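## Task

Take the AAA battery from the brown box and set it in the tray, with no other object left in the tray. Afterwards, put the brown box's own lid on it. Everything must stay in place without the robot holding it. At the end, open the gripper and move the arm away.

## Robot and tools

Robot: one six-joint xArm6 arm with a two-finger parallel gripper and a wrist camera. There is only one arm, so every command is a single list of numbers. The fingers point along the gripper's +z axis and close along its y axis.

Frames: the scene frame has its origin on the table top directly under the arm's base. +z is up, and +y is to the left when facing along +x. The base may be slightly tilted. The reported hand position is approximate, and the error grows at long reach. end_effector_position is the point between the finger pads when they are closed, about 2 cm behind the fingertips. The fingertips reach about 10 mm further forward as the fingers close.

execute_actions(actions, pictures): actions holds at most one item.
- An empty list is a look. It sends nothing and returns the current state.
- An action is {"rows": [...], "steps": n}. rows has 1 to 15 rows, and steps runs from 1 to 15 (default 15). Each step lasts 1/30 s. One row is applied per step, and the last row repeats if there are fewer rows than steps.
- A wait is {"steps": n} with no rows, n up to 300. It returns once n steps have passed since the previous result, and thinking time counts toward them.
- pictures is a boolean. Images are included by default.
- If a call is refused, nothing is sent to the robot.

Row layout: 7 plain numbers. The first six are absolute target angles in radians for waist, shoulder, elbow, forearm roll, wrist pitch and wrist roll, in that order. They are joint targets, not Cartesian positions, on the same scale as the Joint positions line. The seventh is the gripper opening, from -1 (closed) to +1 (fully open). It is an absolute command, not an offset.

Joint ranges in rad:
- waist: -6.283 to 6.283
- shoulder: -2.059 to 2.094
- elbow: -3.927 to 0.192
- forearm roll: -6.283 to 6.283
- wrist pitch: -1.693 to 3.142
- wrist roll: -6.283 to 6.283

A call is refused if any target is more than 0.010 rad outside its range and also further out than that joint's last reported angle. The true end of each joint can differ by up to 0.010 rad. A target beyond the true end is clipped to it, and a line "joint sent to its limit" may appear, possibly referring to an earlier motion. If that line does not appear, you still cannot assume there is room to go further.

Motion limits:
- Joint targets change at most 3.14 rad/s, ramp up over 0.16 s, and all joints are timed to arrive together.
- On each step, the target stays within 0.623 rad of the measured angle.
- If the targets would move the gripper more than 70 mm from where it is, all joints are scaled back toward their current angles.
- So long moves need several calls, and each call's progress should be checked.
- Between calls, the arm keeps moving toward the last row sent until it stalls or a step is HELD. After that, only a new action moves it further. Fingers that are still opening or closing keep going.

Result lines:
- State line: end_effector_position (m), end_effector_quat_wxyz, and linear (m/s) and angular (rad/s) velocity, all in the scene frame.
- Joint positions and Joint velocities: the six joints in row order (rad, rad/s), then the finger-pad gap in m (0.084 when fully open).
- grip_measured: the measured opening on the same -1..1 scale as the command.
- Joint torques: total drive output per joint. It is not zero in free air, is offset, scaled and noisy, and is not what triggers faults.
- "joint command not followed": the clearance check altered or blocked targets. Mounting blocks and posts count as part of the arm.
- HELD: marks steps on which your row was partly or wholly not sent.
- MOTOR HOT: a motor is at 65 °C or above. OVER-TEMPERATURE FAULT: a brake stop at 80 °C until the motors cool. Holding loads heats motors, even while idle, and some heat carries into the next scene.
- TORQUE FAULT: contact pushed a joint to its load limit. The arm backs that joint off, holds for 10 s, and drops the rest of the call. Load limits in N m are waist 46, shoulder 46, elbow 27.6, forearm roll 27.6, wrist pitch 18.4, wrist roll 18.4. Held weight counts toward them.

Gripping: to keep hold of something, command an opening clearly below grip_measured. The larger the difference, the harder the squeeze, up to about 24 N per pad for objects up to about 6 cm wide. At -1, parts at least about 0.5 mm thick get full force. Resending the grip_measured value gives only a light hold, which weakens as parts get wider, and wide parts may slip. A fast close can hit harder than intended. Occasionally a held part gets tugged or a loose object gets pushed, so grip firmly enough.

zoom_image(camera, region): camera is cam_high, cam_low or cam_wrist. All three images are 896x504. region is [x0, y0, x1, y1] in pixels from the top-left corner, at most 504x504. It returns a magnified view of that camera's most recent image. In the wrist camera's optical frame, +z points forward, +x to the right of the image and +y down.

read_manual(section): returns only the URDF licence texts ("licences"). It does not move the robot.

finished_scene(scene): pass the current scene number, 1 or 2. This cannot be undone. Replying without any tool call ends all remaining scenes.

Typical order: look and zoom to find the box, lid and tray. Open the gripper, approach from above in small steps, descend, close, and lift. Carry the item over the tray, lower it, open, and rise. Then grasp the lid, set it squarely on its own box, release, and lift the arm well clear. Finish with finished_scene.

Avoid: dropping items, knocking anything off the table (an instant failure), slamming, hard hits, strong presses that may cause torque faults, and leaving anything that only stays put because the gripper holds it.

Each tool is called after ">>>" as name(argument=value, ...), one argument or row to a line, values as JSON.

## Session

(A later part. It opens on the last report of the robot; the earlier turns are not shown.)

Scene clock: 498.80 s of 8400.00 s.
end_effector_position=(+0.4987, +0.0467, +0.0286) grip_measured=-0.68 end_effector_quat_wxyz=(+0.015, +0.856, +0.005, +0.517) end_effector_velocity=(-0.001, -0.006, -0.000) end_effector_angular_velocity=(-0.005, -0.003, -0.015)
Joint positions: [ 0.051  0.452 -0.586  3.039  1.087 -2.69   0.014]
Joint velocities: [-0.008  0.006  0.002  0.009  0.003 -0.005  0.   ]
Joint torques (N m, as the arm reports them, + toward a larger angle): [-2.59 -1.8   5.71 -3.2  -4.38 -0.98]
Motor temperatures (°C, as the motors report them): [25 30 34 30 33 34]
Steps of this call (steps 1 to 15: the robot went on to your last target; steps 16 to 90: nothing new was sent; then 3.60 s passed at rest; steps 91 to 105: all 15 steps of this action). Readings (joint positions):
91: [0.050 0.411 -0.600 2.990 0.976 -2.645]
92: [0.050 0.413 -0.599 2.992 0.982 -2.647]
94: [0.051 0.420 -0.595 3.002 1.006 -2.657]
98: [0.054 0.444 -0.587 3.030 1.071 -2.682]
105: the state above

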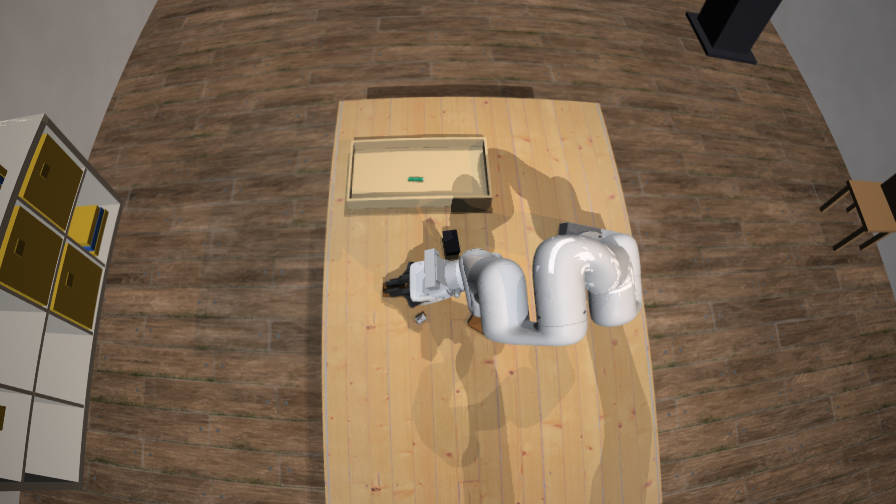

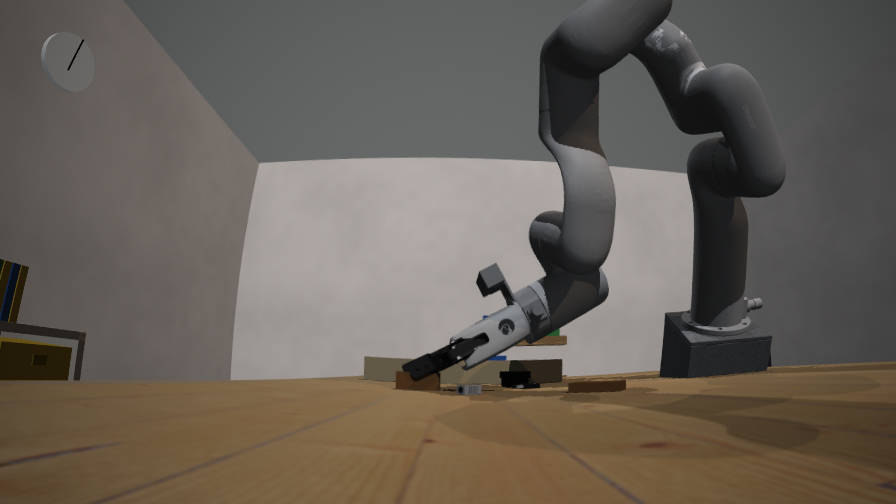

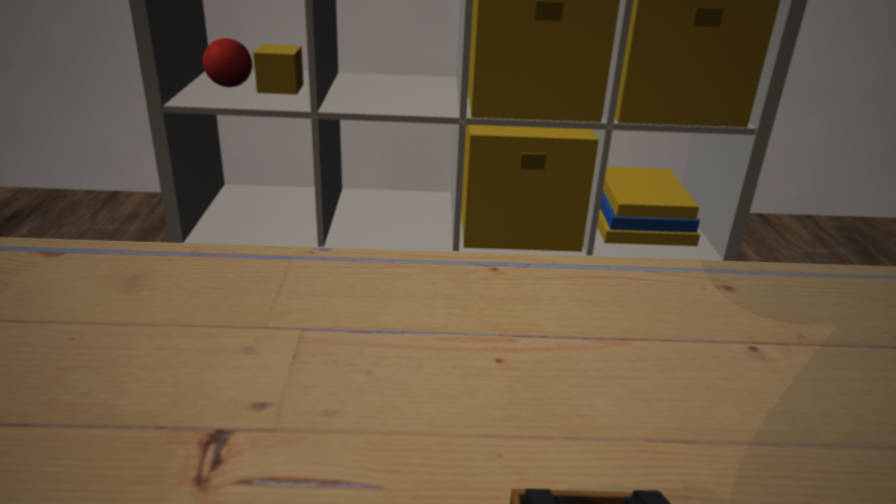

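>>> execute_actions(
  actions=[
    {"rows":[[0.055,0.458,-0.585,3.045,1.105,-2.70,-0.673],[0.06,0.466,-0.585,3.05,1.125,-2.71,-0.673],[0.065,0.474,-0.585,3.055,1.145,-2.72,-0.673],[0.07,0.482,-0.585,3.06,1.17,-2.73,-0.673],[0.075,0.49,-0.585,3.065,1.19,-2.74,-0.673]]},
  ],
)

>>> zoom_image(
  camera="cam_low",
  region=[370,330,470,400],
)

Scene clock: 503.80 s of 8400.00 s.
end_effector_position=(+0.5052, +0.0564, +0.0288) grip_measured=-0.68 end_effector_quat_wxyz=(+0.013, +0.838, +0.032, +0.544) end_effector_velocity=(+0.001, +0.004, -0.000) end_effector_angular_velocity=(-0.001, -0.005, +0.010)
Joint positions: [ 0.074  0.488 -0.585  3.066  1.194 -2.74   0.014]
Joint velocities: [ 0.007  0.002 -0.002  0.001  0.008 -0.003  0.   ]
Joint torques (N m, as the arm reports them, + toward a larger angle): [ 4.25  0.75  4.99 -7.28 -4.9  -0.82]
Motor temperatures (°C, as the motors report them): [25 30 34 30 33 35]
Steps of this call (steps 1 to 15: the robot went on to your last target; steps 16 to 90: nothing new was sent; then 1.50 s passed at rest; steps 91 to 105: all 15 steps of this action). Readings (joint positions):
91: [0.050 0.452 -0.585 3.040 1.087 -2.690]
92: [0.051 0.453 -0.584 3.041 1.091 -2.693]
94: [0.054 0.461 -0.583 3.048 1.113 -2.704]
98: [0.068 0.482 -0.584 3.063 1.176 -2.732]
105: the state above

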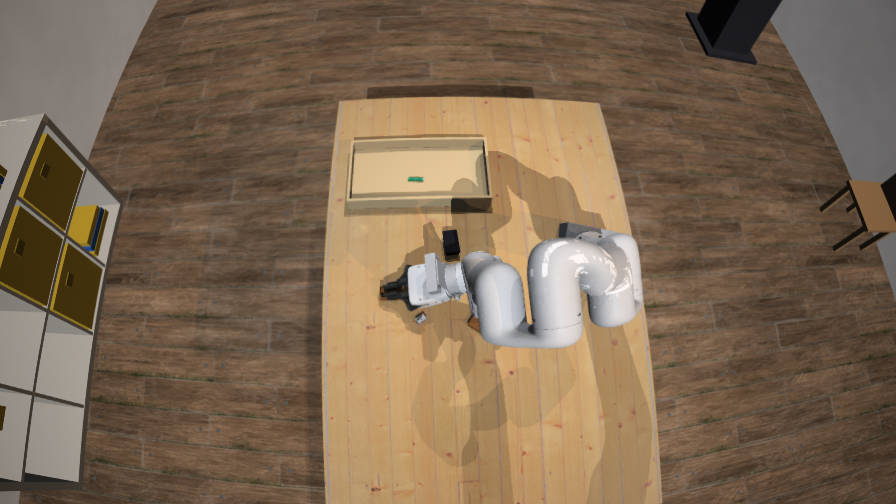

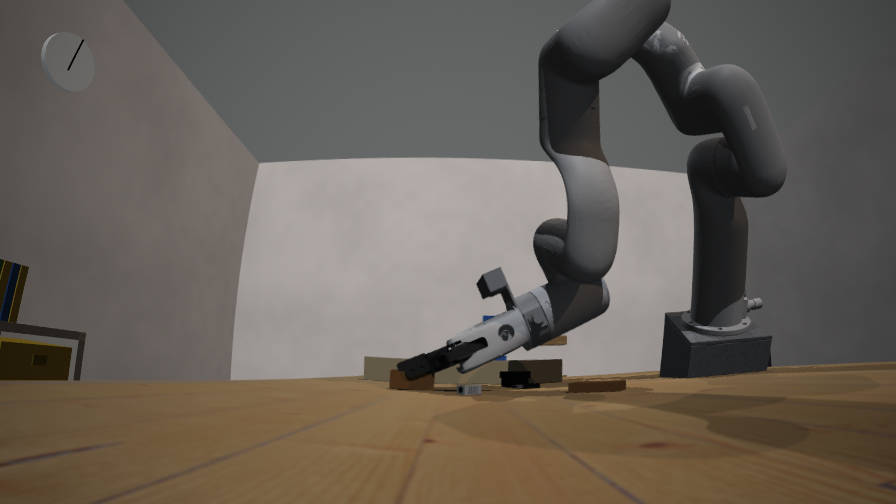

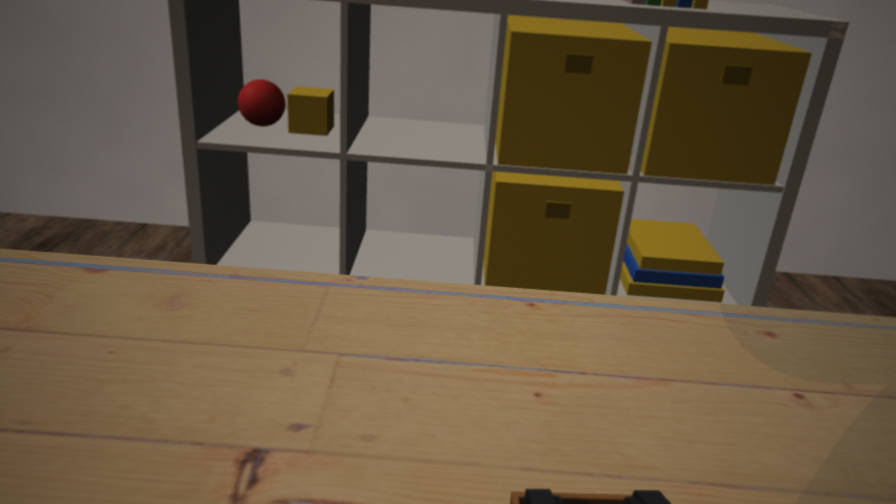

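Region (370, 330, 470, 400) of cam_low's 896x504 image, scaled by 5.040, with more detail than that image has; it fills the top 353 rows of this view, and the rest is white.

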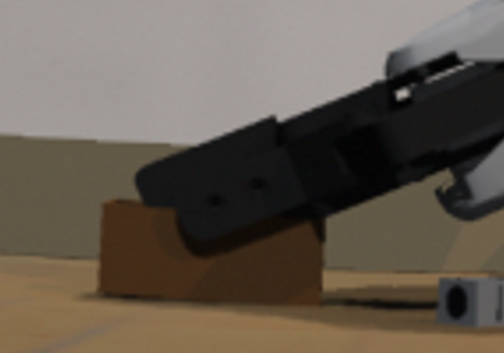

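>>> execute_actions(
  actions=[
    {"rows":[[0.075,0.494,-0.593,3.065,1.187,-2.74,-0.673],[0.075,0.498,-0.601,3.065,1.184,-2.74,-0.673],[0.075,0.502,-0.609,3.065,1.181,-2.74,-0.673],[0.075,0.506,-0.617,3.065,1.178,-2.74,-0.673],[0.075,0.51,-0.625,3.065,1.175,-2.74,-0.673],[0.075,0.514,-0.633,3.065,1.172,-2.74,-0.673]]},
  ],
)

>>> zoom_image(
  camera="cam_low",
  region=[360,330,460,400],
)

Scene clock: 511.70 s of 8400.00 s.
end_effector_position=(+0.5204, +0.0598, +0.0289) grip_measured=-0.68 end_effector_quat_wxyz=(+0.011, +0.835, +0.035, +0.549) end_effector_velocity=(+0.000, +0.000, +0.001) end_effector_angular_velocity=(-0.001, +0.001, -0.000)
Joint positions: [ 0.076  0.506 -0.631  3.064  1.18  -2.74   0.014]
Joint velocities: [-0.001 -0.002 -0.001 -0.001 -0.004 -0.001 -0.   ]
Joint torques (N m, as the arm reports them, + toward a larger angle): [ 1.89  3.64  1.66 -5.39 -5.75 -1.21]
Motor temperatures (°C, as the motors report them): [25 30 34 30 35 34]
Steps of this call (steps 1 to 15: the robot went on to your last target; steps 16 to 90: nothing new was sent; then 4.40 s passed at rest; steps 91 to 105: all 15 steps of this action). Readings (joint positions):
91: [0.075 0.488 -0.585 3.067 1.195 -2.740]
92: [0.075 0.488 -0.586 3.067 1.194 -2.740]
94: [0.076 0.491 -0.595 3.066 1.192 -2.740]
98: [0.076 0.503 -0.623 3.065 1.183 -2.740]
105: the state above

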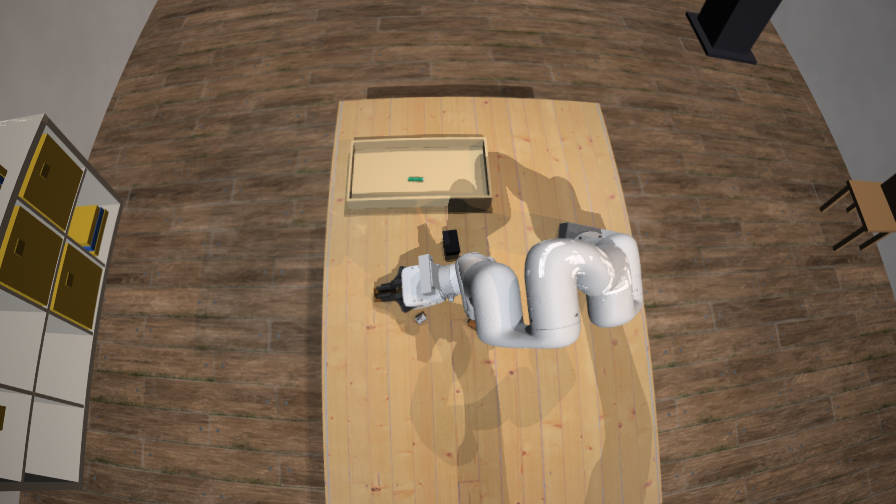

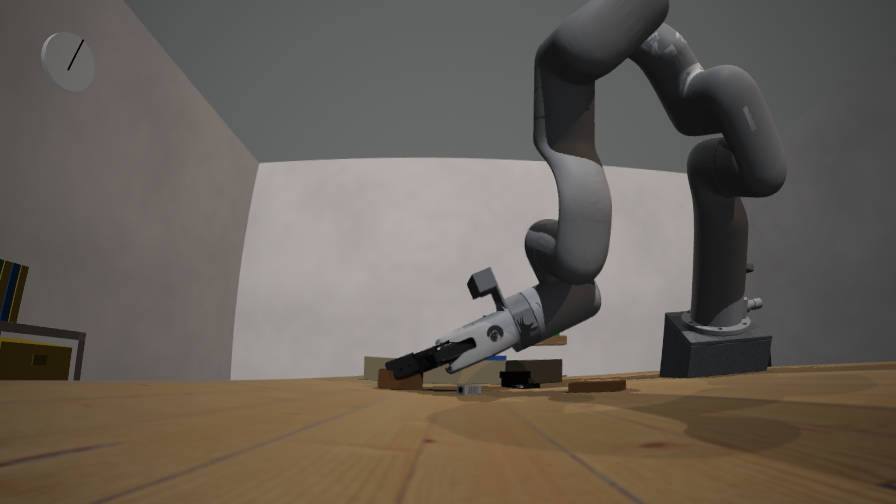

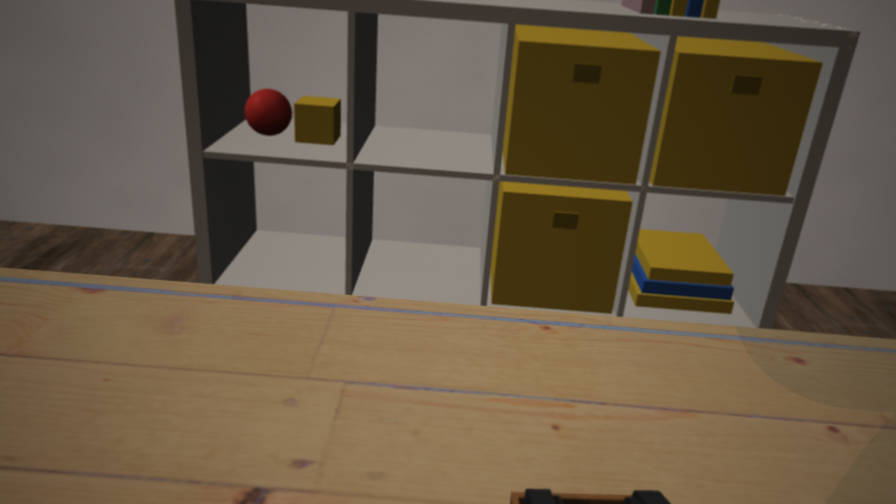

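Region (360, 330, 460, 400) of cam_low's 896x504 image, scaled by 5.040, with more detail than that image has; it fills the top 353 rows of this view, and the rest is white.

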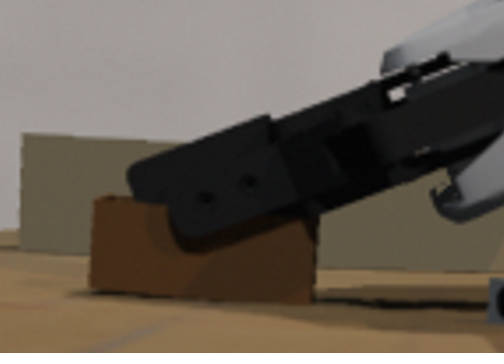

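>>> execute_actions(
  actions=[
    {"rows":[[0.075,0.512,-0.633,3.065,1.172,-2.74,1],[0.075,0.512,-0.633,3.065,1.172,-2.74,1],[0.075,0.512,-0.633,3.065,1.172,-2.74,1],[0.075,0.512,-0.633,3.065,1.172,-2.74,1],[0.075,0.512,-0.633,3.065,1.172,-2.74,-1],[0.075,0.512,-0.633,3.065,1.172,-2.74,-1],[0.075,0.512,-0.633,3.065,1.172,-2.74,-1],[0.075,0.512,-0.633,3.065,1.172,-2.74,-1],[0.075,0.512,-0.633,3.065,1.172,-2.74,1],[0.075,0.512,-0.633,3.065,1.172,-2.74,1],[0.075,0.512,-0.633,3.065,1.172,-2.74,1],[0.075,0.512,-0.633,3.065,1.172,-2.74,1],[0.075,0.512,-0.633,3.065,1.172,-2.74,-1]]},
  ],
)

>>> zoom_image(
  camera="cam_low",
  region=[360,330,460,400],
)

>>> zoom_image(
  camera="cam_high",
  region=[365,270,415,310],
)

Scene clock: 519.87 s of 8400.00 s.
end_effector_position=(+0.5210, +0.0593, +0.0291) grip_measured=-0.69 end_effector_quat_wxyz=(+0.011, +0.835, +0.035, +0.549) end_effector_velocity=(-0.001, +0.000, -0.000) end_effector_angular_velocity=(+0.000, +0.000, -0.000)
Joint positions: [ 0.075  0.506 -0.633  3.065  1.179 -2.74   0.014]
Joint velocities: [ 0.    -0.     0.002  0.001  0.001  0.    -0.   ]
Joint torques (N m, as the arm reports them, + toward a larger angle): [-0.96  1.99  3.82 -3.78 -5.42 -1.31]
Motor temperatures (°C, as the motors report them): [25 30 34 30 36 35]
Steps of this call (steps 1 to 15: the robot went on to your last target; steps 16 to 90: nothing new was sent; then 4.67 s passed at rest; steps 91 to 105: all 15 steps of this action). Readings (joint positions):
91: [0.075 0.507 -0.633 3.065 1.179 -2.740]
92: [0.075 0.507 -0.633 3.065 1.179 -2.740]
94: [0.075 0.506 -0.633 3.065 1.179 -2.740]
98: [0.075 0.506 -0.633 3.065 1.179 -2.740]
105: the state above

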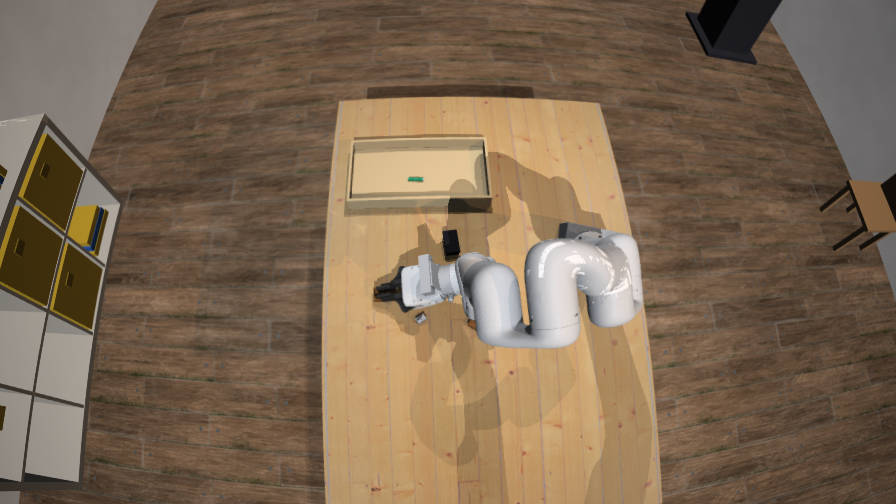

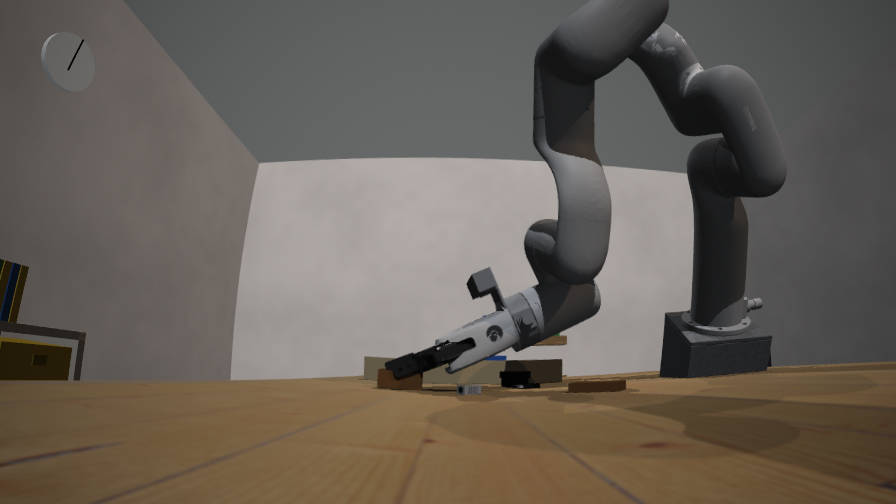

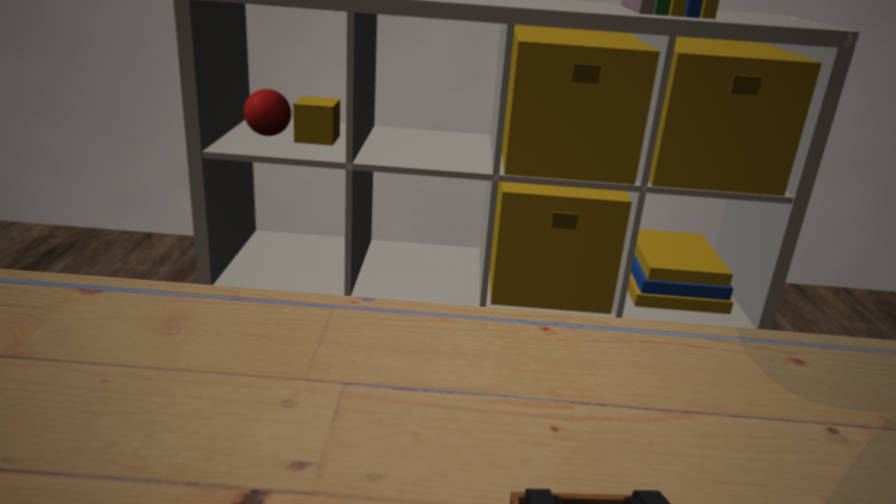

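Region (360, 330, 460, 400) of cam_low's 896x504 image, scaled by 5.040, with more detail than that image has; it fills the top 353 rows of this view, and the rest is white.

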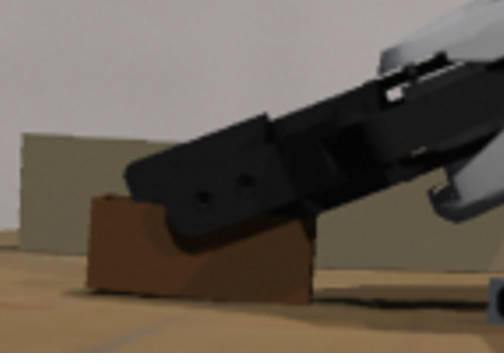

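Region (365, 270, 415, 310) of cam_high's 896x504 image, scaled by 10.080, with more detail than that image has; it fills the top 403 rows of this view, and the rest is white.

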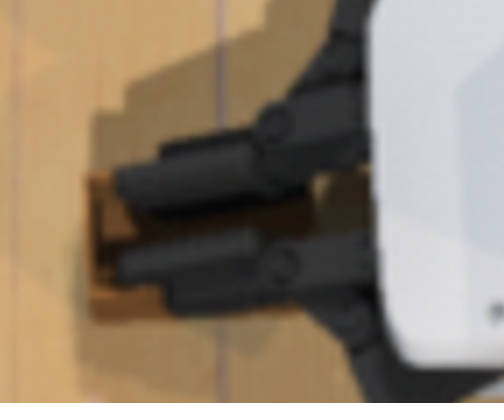

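>>> execute_actions(
  actions=[
    {"rows":[[0.07,0.45,-0.633,3.0,1.1,-2.7,-0.673],[0.07,0.45,-0.633,3.0,1.1,-2.7,-0.673],[0.07,0.45,-0.633,3.0,1.1,-2.7,-0.673],[0.05,0.25,-0.65,2.86,0.785,-2.535,-0.673]]},
  ],
  pictures=false,
)

>>> execute_actions(
  actions=[
    {"rows":[[0.05,0.25,-0.65,2.86,0.785,0.606,-0.673]]},
  ],
  pictures=false,
)

>>> execute_actions(
  actions=[
    {"steps":30},
  ],
  pictures=false,
)

>>> execute_actions(
  actions=[
    {"rows":[[0.05,0.325,-0.65,2.86,0.785,0.606,-0.673]]},
  ],
)

>>> zoom_image(
  camera="cam_low",
  region=[360,300,520,410],
)

Scene clock: 531.77 s of 8400.00 s.
end_effector_position=(+0.5250, +0.0884, +0.0756) grip_measured=-0.68 end_effector_quat_wxyz=(-0.020, +0.879, +0.021, +0.477) end_effector_velocity=(-0.026, -0.017, -0.014) end_effector_angular_velocity=(-0.004, +0.096, -0.055)
Joint positions: [ 0.051  0.255 -0.648  2.862  0.79  -2.539  0.014]
Joint velocities: [-0.009 -0.016  0.028 -0.031 -0.092  0.048  0.   ]
Joint torques (N m, as the arm reports them, + toward a larger angle): [ -4.99 -13.18 -12.25  -1.18   0.81  -0.73]
Motor temperatures (°C, as the motors report them): [25 29 33 30 37 35]
Steps of this call (steps 1 to 15: the robot went on to your last target; steps 16 to 90: nothing new was sent; then 8.40 s passed at rest; steps 91 to 105: all 15 steps of this action). Readings (joint positions):
91: [0.075 0.506 -0.633 3.064 1.178 -2.740]
92: [0.074 0.502 -0.633 3.059 1.170 -2.736]
94: [0.072 0.478 -0.631 3.026 1.130 -2.717]
98: [0.065 0.369 -0.630 2.931 0.956 -2.628]
105: the state above

Scene clock: 532.27 s of 8400.00 s.
end_effector_position=(+0.5260, +0.0886, +0.0775) grip_measured=-0.68 end_effector_quat_wxyz=(-0.265, +0.762, -0.438, +0.397) end_effector_velocity=(+0.001, +0.001, +0.002) end_effector_angular_velocity=(+2.556, +0.165, -1.659)
Joint positions: [ 0.05   0.25  -0.65   2.86   0.785 -1.444  0.014]
Joint velocities: [-0.001 -0.003 -0.001 -0.001 -0.     3.052 -0.   ]
Joint torques (N m, as the arm reports them, + toward a larger angle): [ -5.16 -13.22 -11.48  -1.47   0.65  -0.63]
Motor temperatures (°C, as the motors report them): [25 29 34 30 37 35]
Steps of this call (steps 1 to 15: all 15 steps of this action). Readings (joint positions):
1: [0.051 0.254 -0.648 2.861 0.788 -2.536]
2: [0.051 0.254 -0.648 2.861 0.787 -2.528]
4: [0.051 0.253 -0.648 2.860 0.786 -2.468]
8: [0.050 0.251 -0.650 2.860 0.785 -2.154]
15: the state above

Scene clock: 533.27 s of 8400.00 s.
end_effector_position=(+0.5261, +0.0886, +0.0777) grip_measured=-0.68 end_effector_quat_wxyz=(+0.477, -0.022, +0.878, +0.020) end_effector_velocity=(-0.000, -0.000, -0.000) end_effector_angular_velocity=(+0.011, +0.002, -0.008)
Joint positions: [ 0.05   0.25  -0.65   2.86   0.785  0.605  0.014]
Joint velocities: [-0.     0.001  0.    -0.    -0.     0.014 -0.   ]
Joint torques (N m, as the arm reports them, + toward a larger angle): [ -5.39 -13.11 -11.42  -1.57   0.57  -0.84]
Motor temperatures (°C, as the motors report them): [25 29 34 30 37 35]
Steps of this call (steps 1 to 30: the robot went on to your last target). Readings (joint positions):
1: [0.050 0.250 -0.650 2.860 0.785 -1.342]
2: [0.050 0.250 -0.650 2.860 0.785 -1.240]
4: [0.050 0.250 -0.650 2.860 0.785 -1.035]
8: [0.050 0.250 -0.650 2.860 0.785 -0.627]
30: the state above

Scene clock: 533.77 s of 8400.00 s.
end_effector_position=(+0.5073, +0.0716, +0.0450) grip_measured=-0.68 end_effector_quat_wxyz=(+0.448, -0.009, +0.894, +0.010) end_effector_velocity=(-0.004, -0.002, -0.003) end_effector_angular_velocity=(-0.001, +0.009, -0.004)
Joint positions: [ 0.05   0.324 -0.65   2.86   0.785  0.606  0.014]
Joint velocities: [ 0.     0.004  0.005 -0.    -0.001  0.001  0.   ]
Joint torques (N m, as the arm reports them, + toward a larger angle): [ -5.29 -13.52 -10.12  -1.52   0.4   -0.71]
Motor temperatures (°C, as the motors report them): [25 30 34 30 37 35]
Steps of this call (steps 1 to 15: all 15 steps of this action). Readings (joint positions):
1: [0.050 0.250 -0.650 2.860 0.785 0.605]
2: [0.050 0.256 -0.651 2.860 0.785 0.605]
4: [0.050 0.290 -0.653 2.860 0.786 0.606]
8: [0.050 0.324 -0.647 2.860 0.784 0.606]
15: the state above

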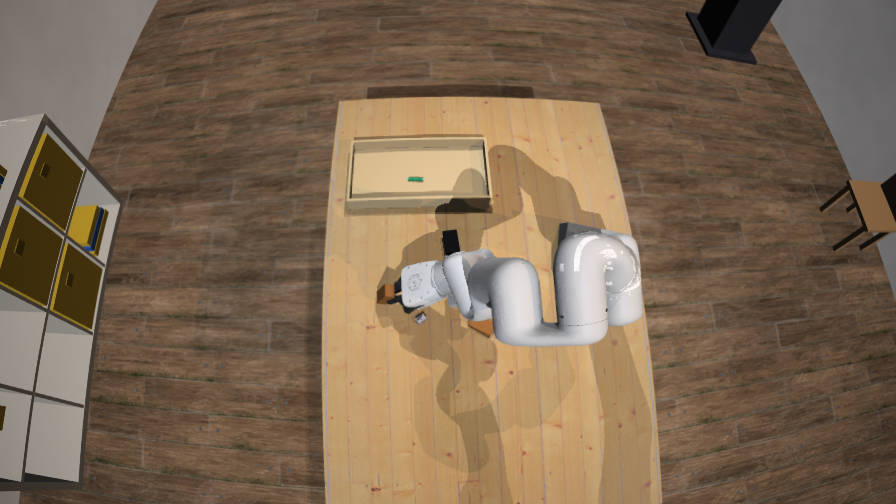

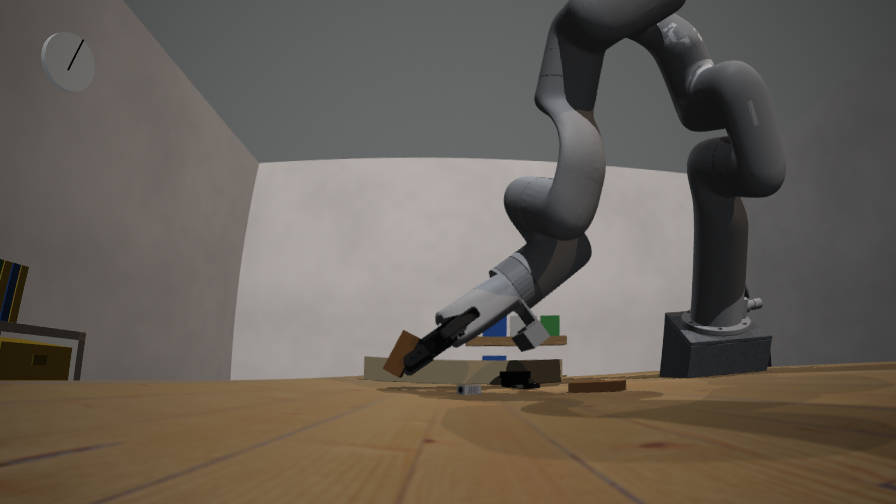

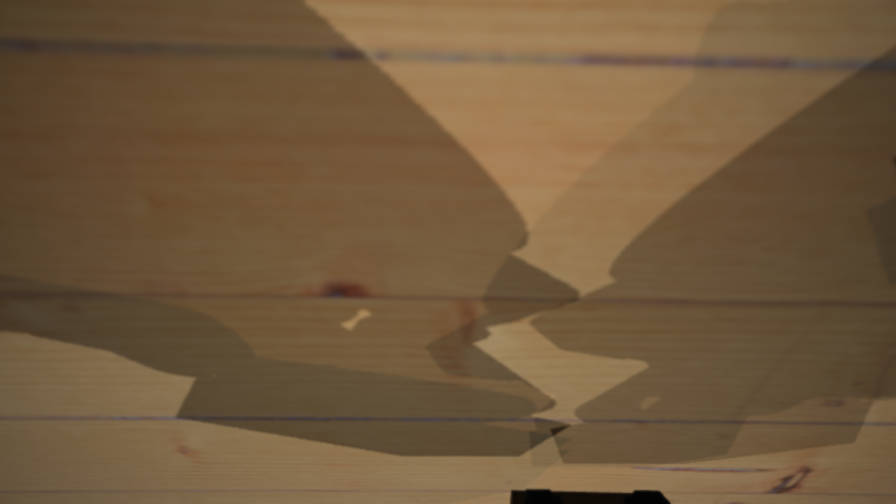

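Region (360, 300, 520, 410) of cam_low's 896x504 image, scaled by 3.150, with more detail than that image has; it fills the top 346 rows of this view, and the rest is white.

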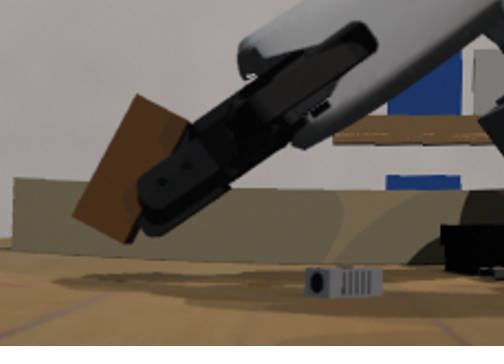

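>>> execute_actions(
  actions=[
    {"rows":[[0.05,0.305,-0.753,2.586,0.509,0.84,-0.673]]},
  ],
  pictures=false,
)

>>> execute_actions(
  actions=[
    {"rows":[[0.05,0.315,-0.753,2.586,0.509,0.84,-0.673],[0.05,0.32,-0.753,2.586,0.509,0.84,-0.673],[0.05,0.325,-0.753,2.586,0.509,0.84,-0.673],[0.05,0.33,-0.753,2.586,0.509,0.84,-0.673]]},
  ],
)

>>> zoom_image(
  camera="cam_low",
  region=[360,300,520,410],
)

Scene clock: 542.63 s of 8400.00 s.
end_effector_position=(+0.5043, +0.0660, +0.0449) grip_measured=-0.68 end_effector_quat_wxyz=(+0.354, -0.013, +0.935, -0.000) end_effector_velocity=(+0.001, -0.001, +0.001) end_effector_angular_velocity=(-0.006, +0.011, -0.000)
Joint positions: [ 0.05   0.305 -0.752  2.588  0.511  0.839  0.014]
Joint velocities: [ 0.001 -0.001 -0.008 -0.019 -0.019  0.015  0.   ]
Joint torques (N m, as the arm reports them, + toward a larger angle): [ -5.6  -14.01 -11.52  -2.19  -0.2   -0.77]
Motor temperatures (°C, as the motors report them): [25 30 34 30 36 35]
Steps of this call (steps 1 to 15: the robot went on to your last target; steps 16 to 90: nothing new was sent; then 5.37 s passed at rest; steps 91 to 105: all 15 steps of this action). Readings (joint positions):
91: [0.050 0.325 -0.650 2.859 0.784 0.607]
92: [0.050 0.325 -0.653 2.852 0.776 0.613]
94: [0.050 0.321 -0.673 2.794 0.717 0.663]
98: [0.050 0.306 -0.741 2.625 0.550 0.805]
105: the state above

Scene clock: 543.13 s of 8400.00 s.
end_effector_position=(+0.4980, +0.0606, +0.0349) grip_measured=-0.68 end_effector_quat_wxyz=(+0.344, -0.009, +0.939, -0.003) end_effector_velocity=(-0.001, -0.000, -0.001) end_effector_angular_velocity=(-0.001, +0.003, +0.001)
Joint positions: [ 0.05   0.33  -0.753  2.586  0.509  0.84   0.014]
Joint velocities: [ 0.     0.001  0.002 -0.001 -0.    -0.001 -0.   ]
Joint torques (N m, as the arm reports them, + toward a larger angle): [ -5.71 -13.98 -11.1   -2.02  -0.16  -0.73]
Motor temperatures (°C, as the motors report them): [25 30 34 30 36 35]
Steps of this call (steps 1 to 15: all 15 steps of this action). Readings (joint positions):
1: [0.050 0.306 -0.752 2.587 0.510 0.839]
2: [0.050 0.308 -0.753 2.587 0.510 0.839]
4: [0.050 0.316 -0.753 2.587 0.510 0.840]
8: [0.050 0.329 -0.752 2.586 0.509 0.840]
15: the state above

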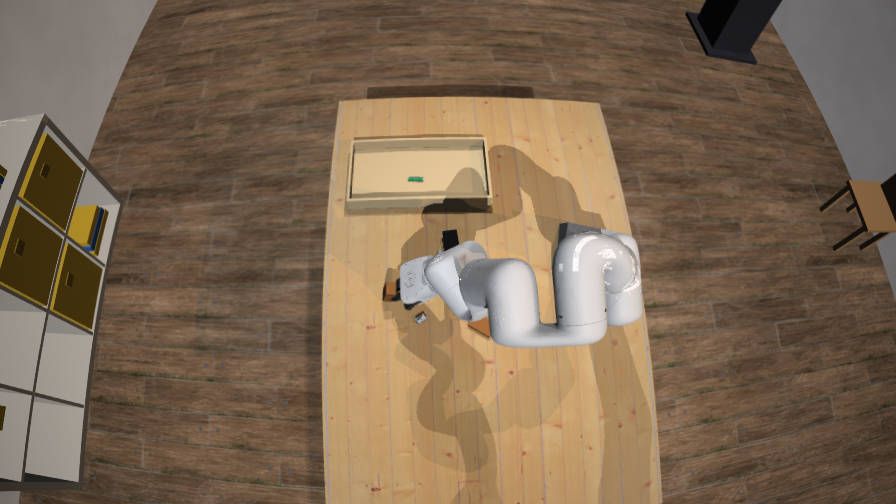

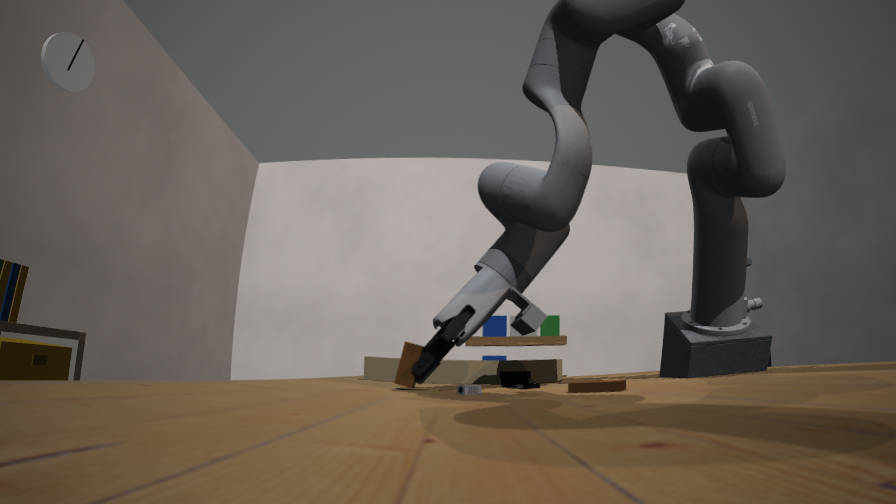

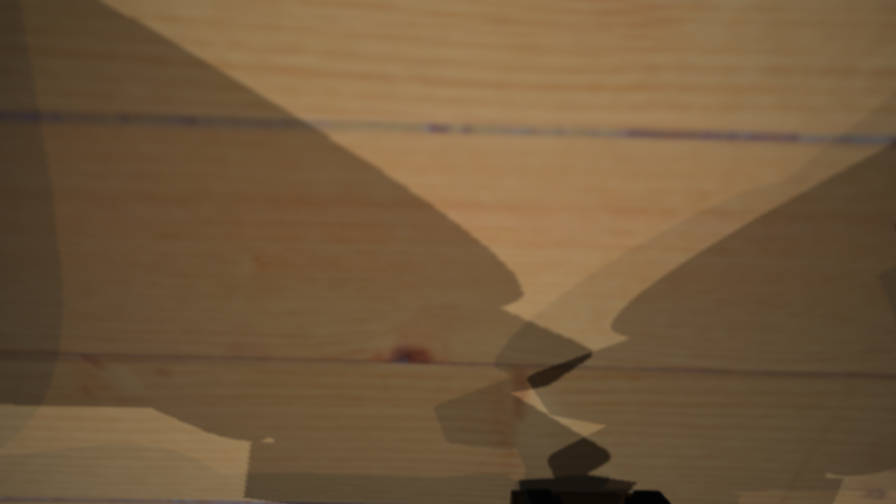

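Region (360, 300, 520, 410) of cam_low's 896x504 image, scaled by 3.150, with more detail than that image has; it fills the top 346 rows of this view, and the rest is white.

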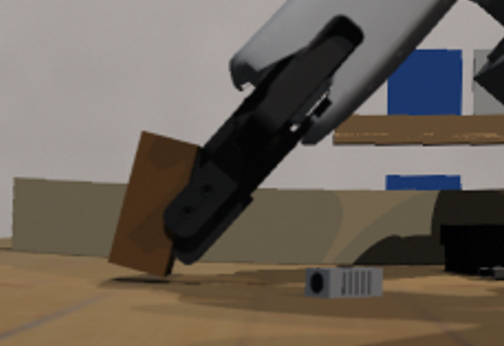

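>>> execute_actions(
  actions=[
    {"rows":[[0.05,0.335,-0.753,2.586,0.509,0.84,-0.673],[0.05,0.34,-0.753,2.586,0.509,0.84,-0.673],[0.05,0.342,-0.753,2.586,0.509,0.84,-0.673],[0.05,0.342,-0.753,2.586,0.509,0.84,-0.673],[0.05,0.339,-0.747,2.586,0.509,0.84,-0.673],[0.05,0.336,-0.741,2.586,0.509,0.84,-0.673],[0.05,0.333,-0.735,2.586,0.509,0.84,-0.673],[0.05,0.33,-0.729,2.586,0.509,0.84,-0.673],[0.05,0.327,-0.723,2.586,0.509,0.84,-0.673]]},
  ],
)

>>> zoom_image(
  camera="cam_low",
  region=[360,300,520,410],
)

Scene clock: 548.90 s of 8400.00 s.
end_effector_position=(+0.4866, +0.0570, +0.0311) grip_measured=-0.68 end_effector_quat_wxyz=(+0.336, -0.005, +0.942, -0.005) end_effector_velocity=(-0.006, -0.002, -0.002) end_effector_angular_velocity=(-0.001, +0.010, -0.004)
Joint positions: [ 0.048  0.324 -0.728  2.587  0.51   0.84   0.014]
Joint velocities: [ 0.    -0.003  0.013 -0.001 -0.     0.001  0.   ]
Joint torques (N m, as the arm reports them, + toward a larger angle): [-1.86 -5.09  1.37 -3.15 -2.25 -0.89]
Motor temperatures (°C, as the motors report them): [25 30 34 30 35 35]
Steps of this call (steps 1 to 15: the robot went on to your last target; steps 16 to 90: nothing new was sent; then 2.27 s passed at rest; steps 91 to 105: all 15 steps of this action). Readings (joint positions):
91: [0.050 0.330 -0.753 2.586 0.509 0.840]
92: [0.050 0.331 -0.753 2.586 0.509 0.840]
94: [0.050 0.336 -0.753 2.586 0.509 0.840]
98: [0.049 0.335 -0.747 2.586 0.510 0.840]
105: the state above

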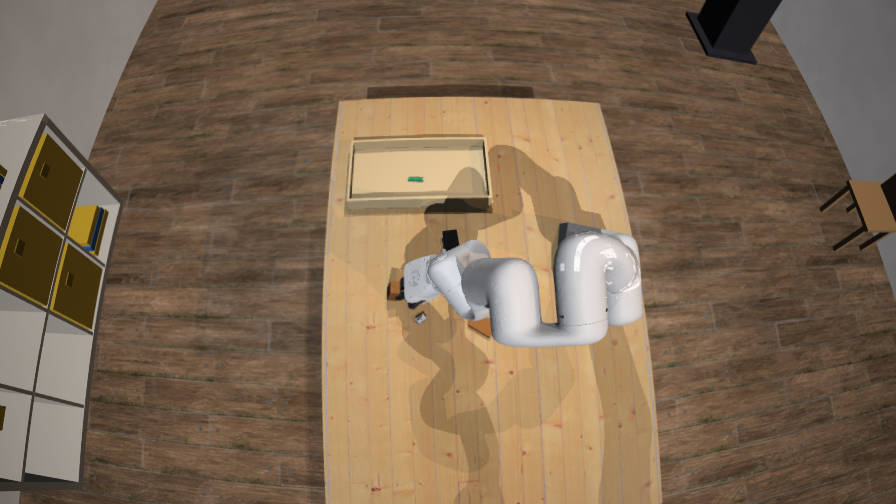

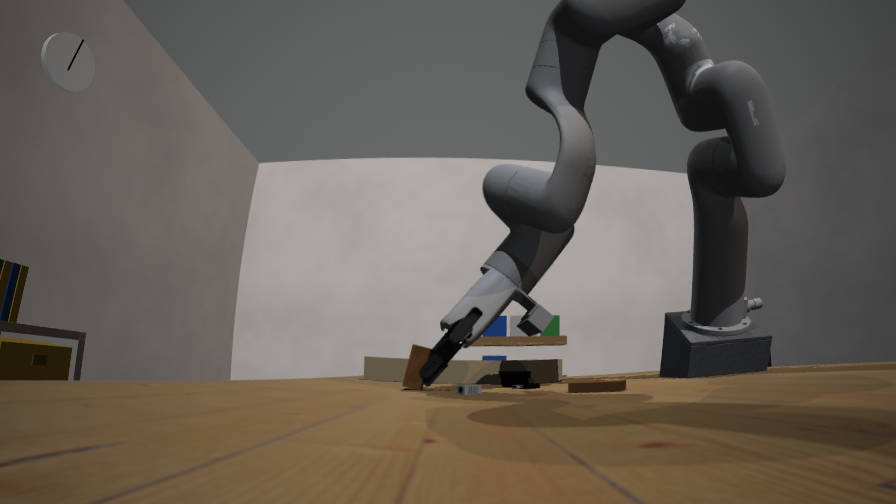

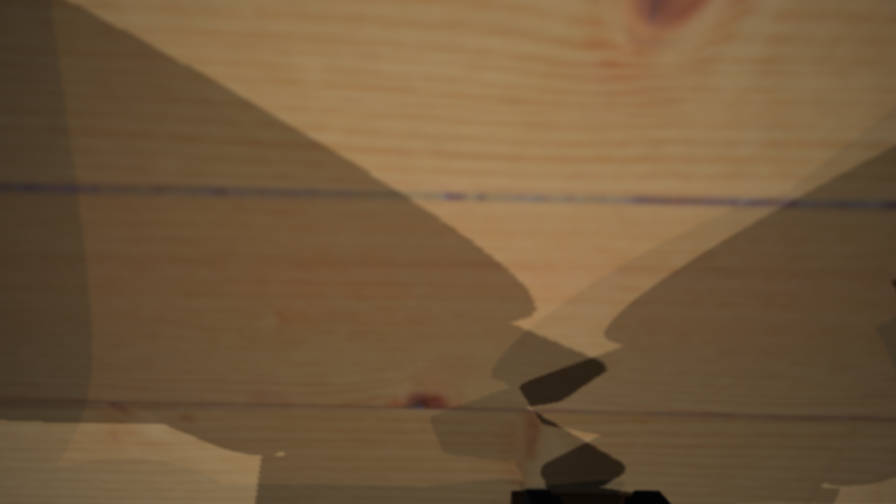

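Region (360, 300, 520, 410) of cam_low's 896x504 image, scaled by 3.150, with more detail than that image has; it fills the top 346 rows of this view, and the rest is white.

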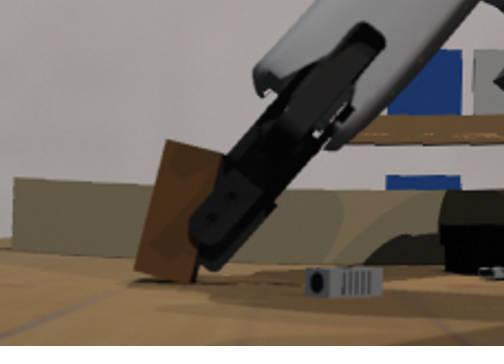

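Appears a little shallower. Continue dragging with pressure.

>>> execute_actions(
  actions=[
    {"rows":[[0.05,0.325,-0.717,2.586,0.509,0.84,-0.673],[0.05,0.323,-0.711,2.586,0.511,0.84,-0.673],[0.05,0.321,-0.705,2.586,0.513,0.84,-0.673],[0.05,0.319,-0.699,2.586,0.515,0.84,-0.673],[0.05,0.317,-0.693,2.586,0.517,0.84,-0.673],[0.05,0.315,-0.687,2.586,0.519,0.84,-0.673],[0.05,0.313,-0.681,2.586,0.521,0.84,-0.673]]},
  ],
)

>>> zoom_image(
  camera="cam_low",
  region=[380,320,500,400],
)

Scene clock: 554.10 s of 8400.00 s.
end_effector_position=(+0.4753, +0.0582, +0.0300) grip_measured=-0.68 end_effector_quat_wxyz=(+0.332, -0.005, +0.943, -0.002) end_effector_velocity=(-0.001, -0.000, +0.000) end_effector_angular_velocity=(-0.001, +0.001, -0.001)
Joint positions: [ 0.051  0.305 -0.693  2.586  0.522  0.84   0.014]
Joint velocities: [-0.001 -0.002  0.003 -0.001 -0.002  0.     0.   ]
Joint torques (N m, as the arm reports them, + toward a larger angle): [ 1.82  3.66 14.83 -4.46 -4.48 -0.7 ]
Motor temperatures (°C, as the motors report them): [25 30 34 30 35 35]
Steps of this call (steps 1 to 15: the robot went on to your last target; steps 16 to 90: nothing new was sent; then 1.70 s passed at rest; steps 91 to 105: all 15 steps of this action). Readings (joint positions):
91: [0.050 0.324 -0.726 2.586 0.509 0.840]
92: [0.050 0.324 -0.725 2.586 0.509 0.840]
94: [0.050 0.321 -0.720 2.586 0.512 0.840]
98: [0.051 0.311 -0.702 2.586 0.519 0.840]
105: the state above

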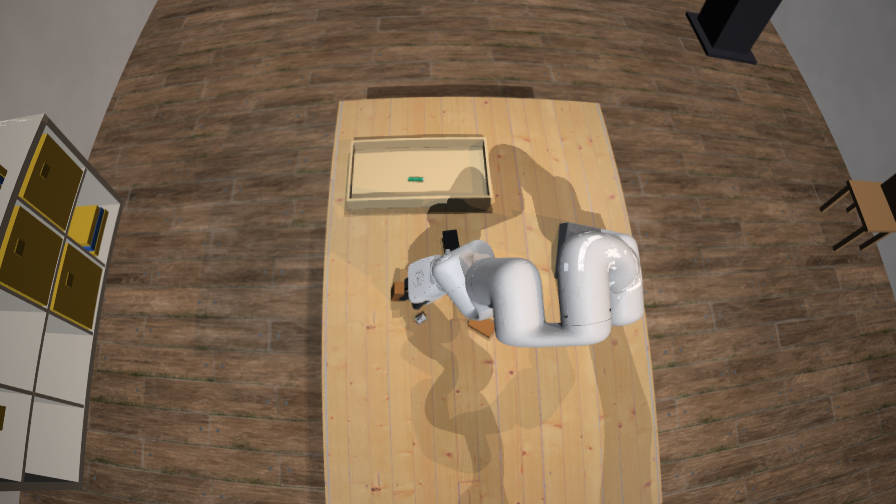

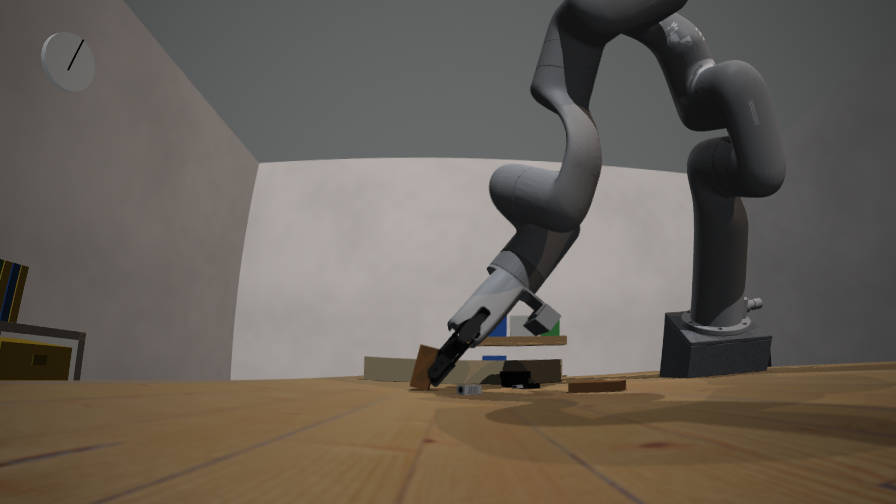

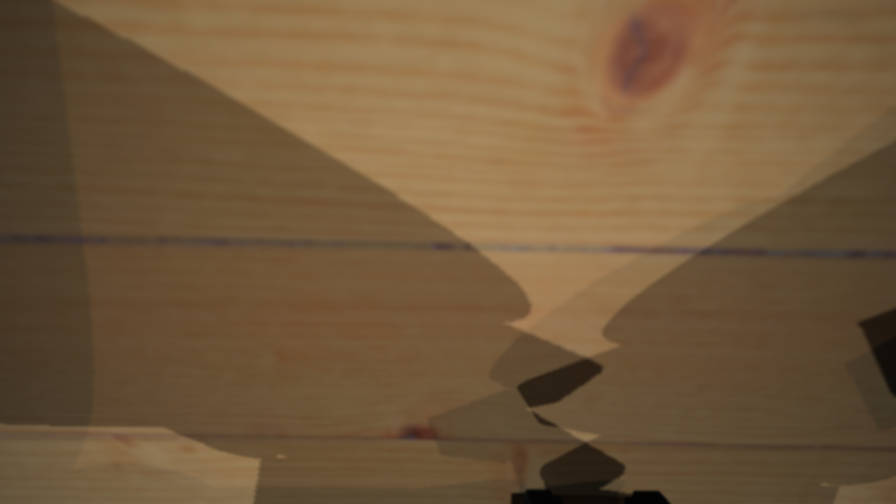

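Region (380, 320, 500, 400) of cam_low's 896x504 image, scaled by 4.200, with more detail than that image has.

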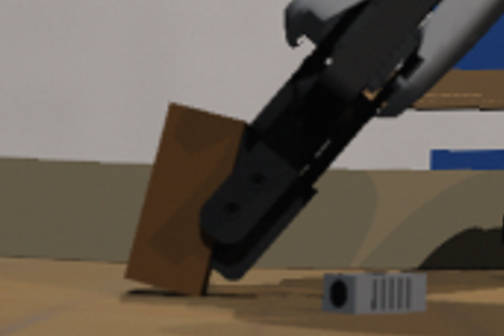

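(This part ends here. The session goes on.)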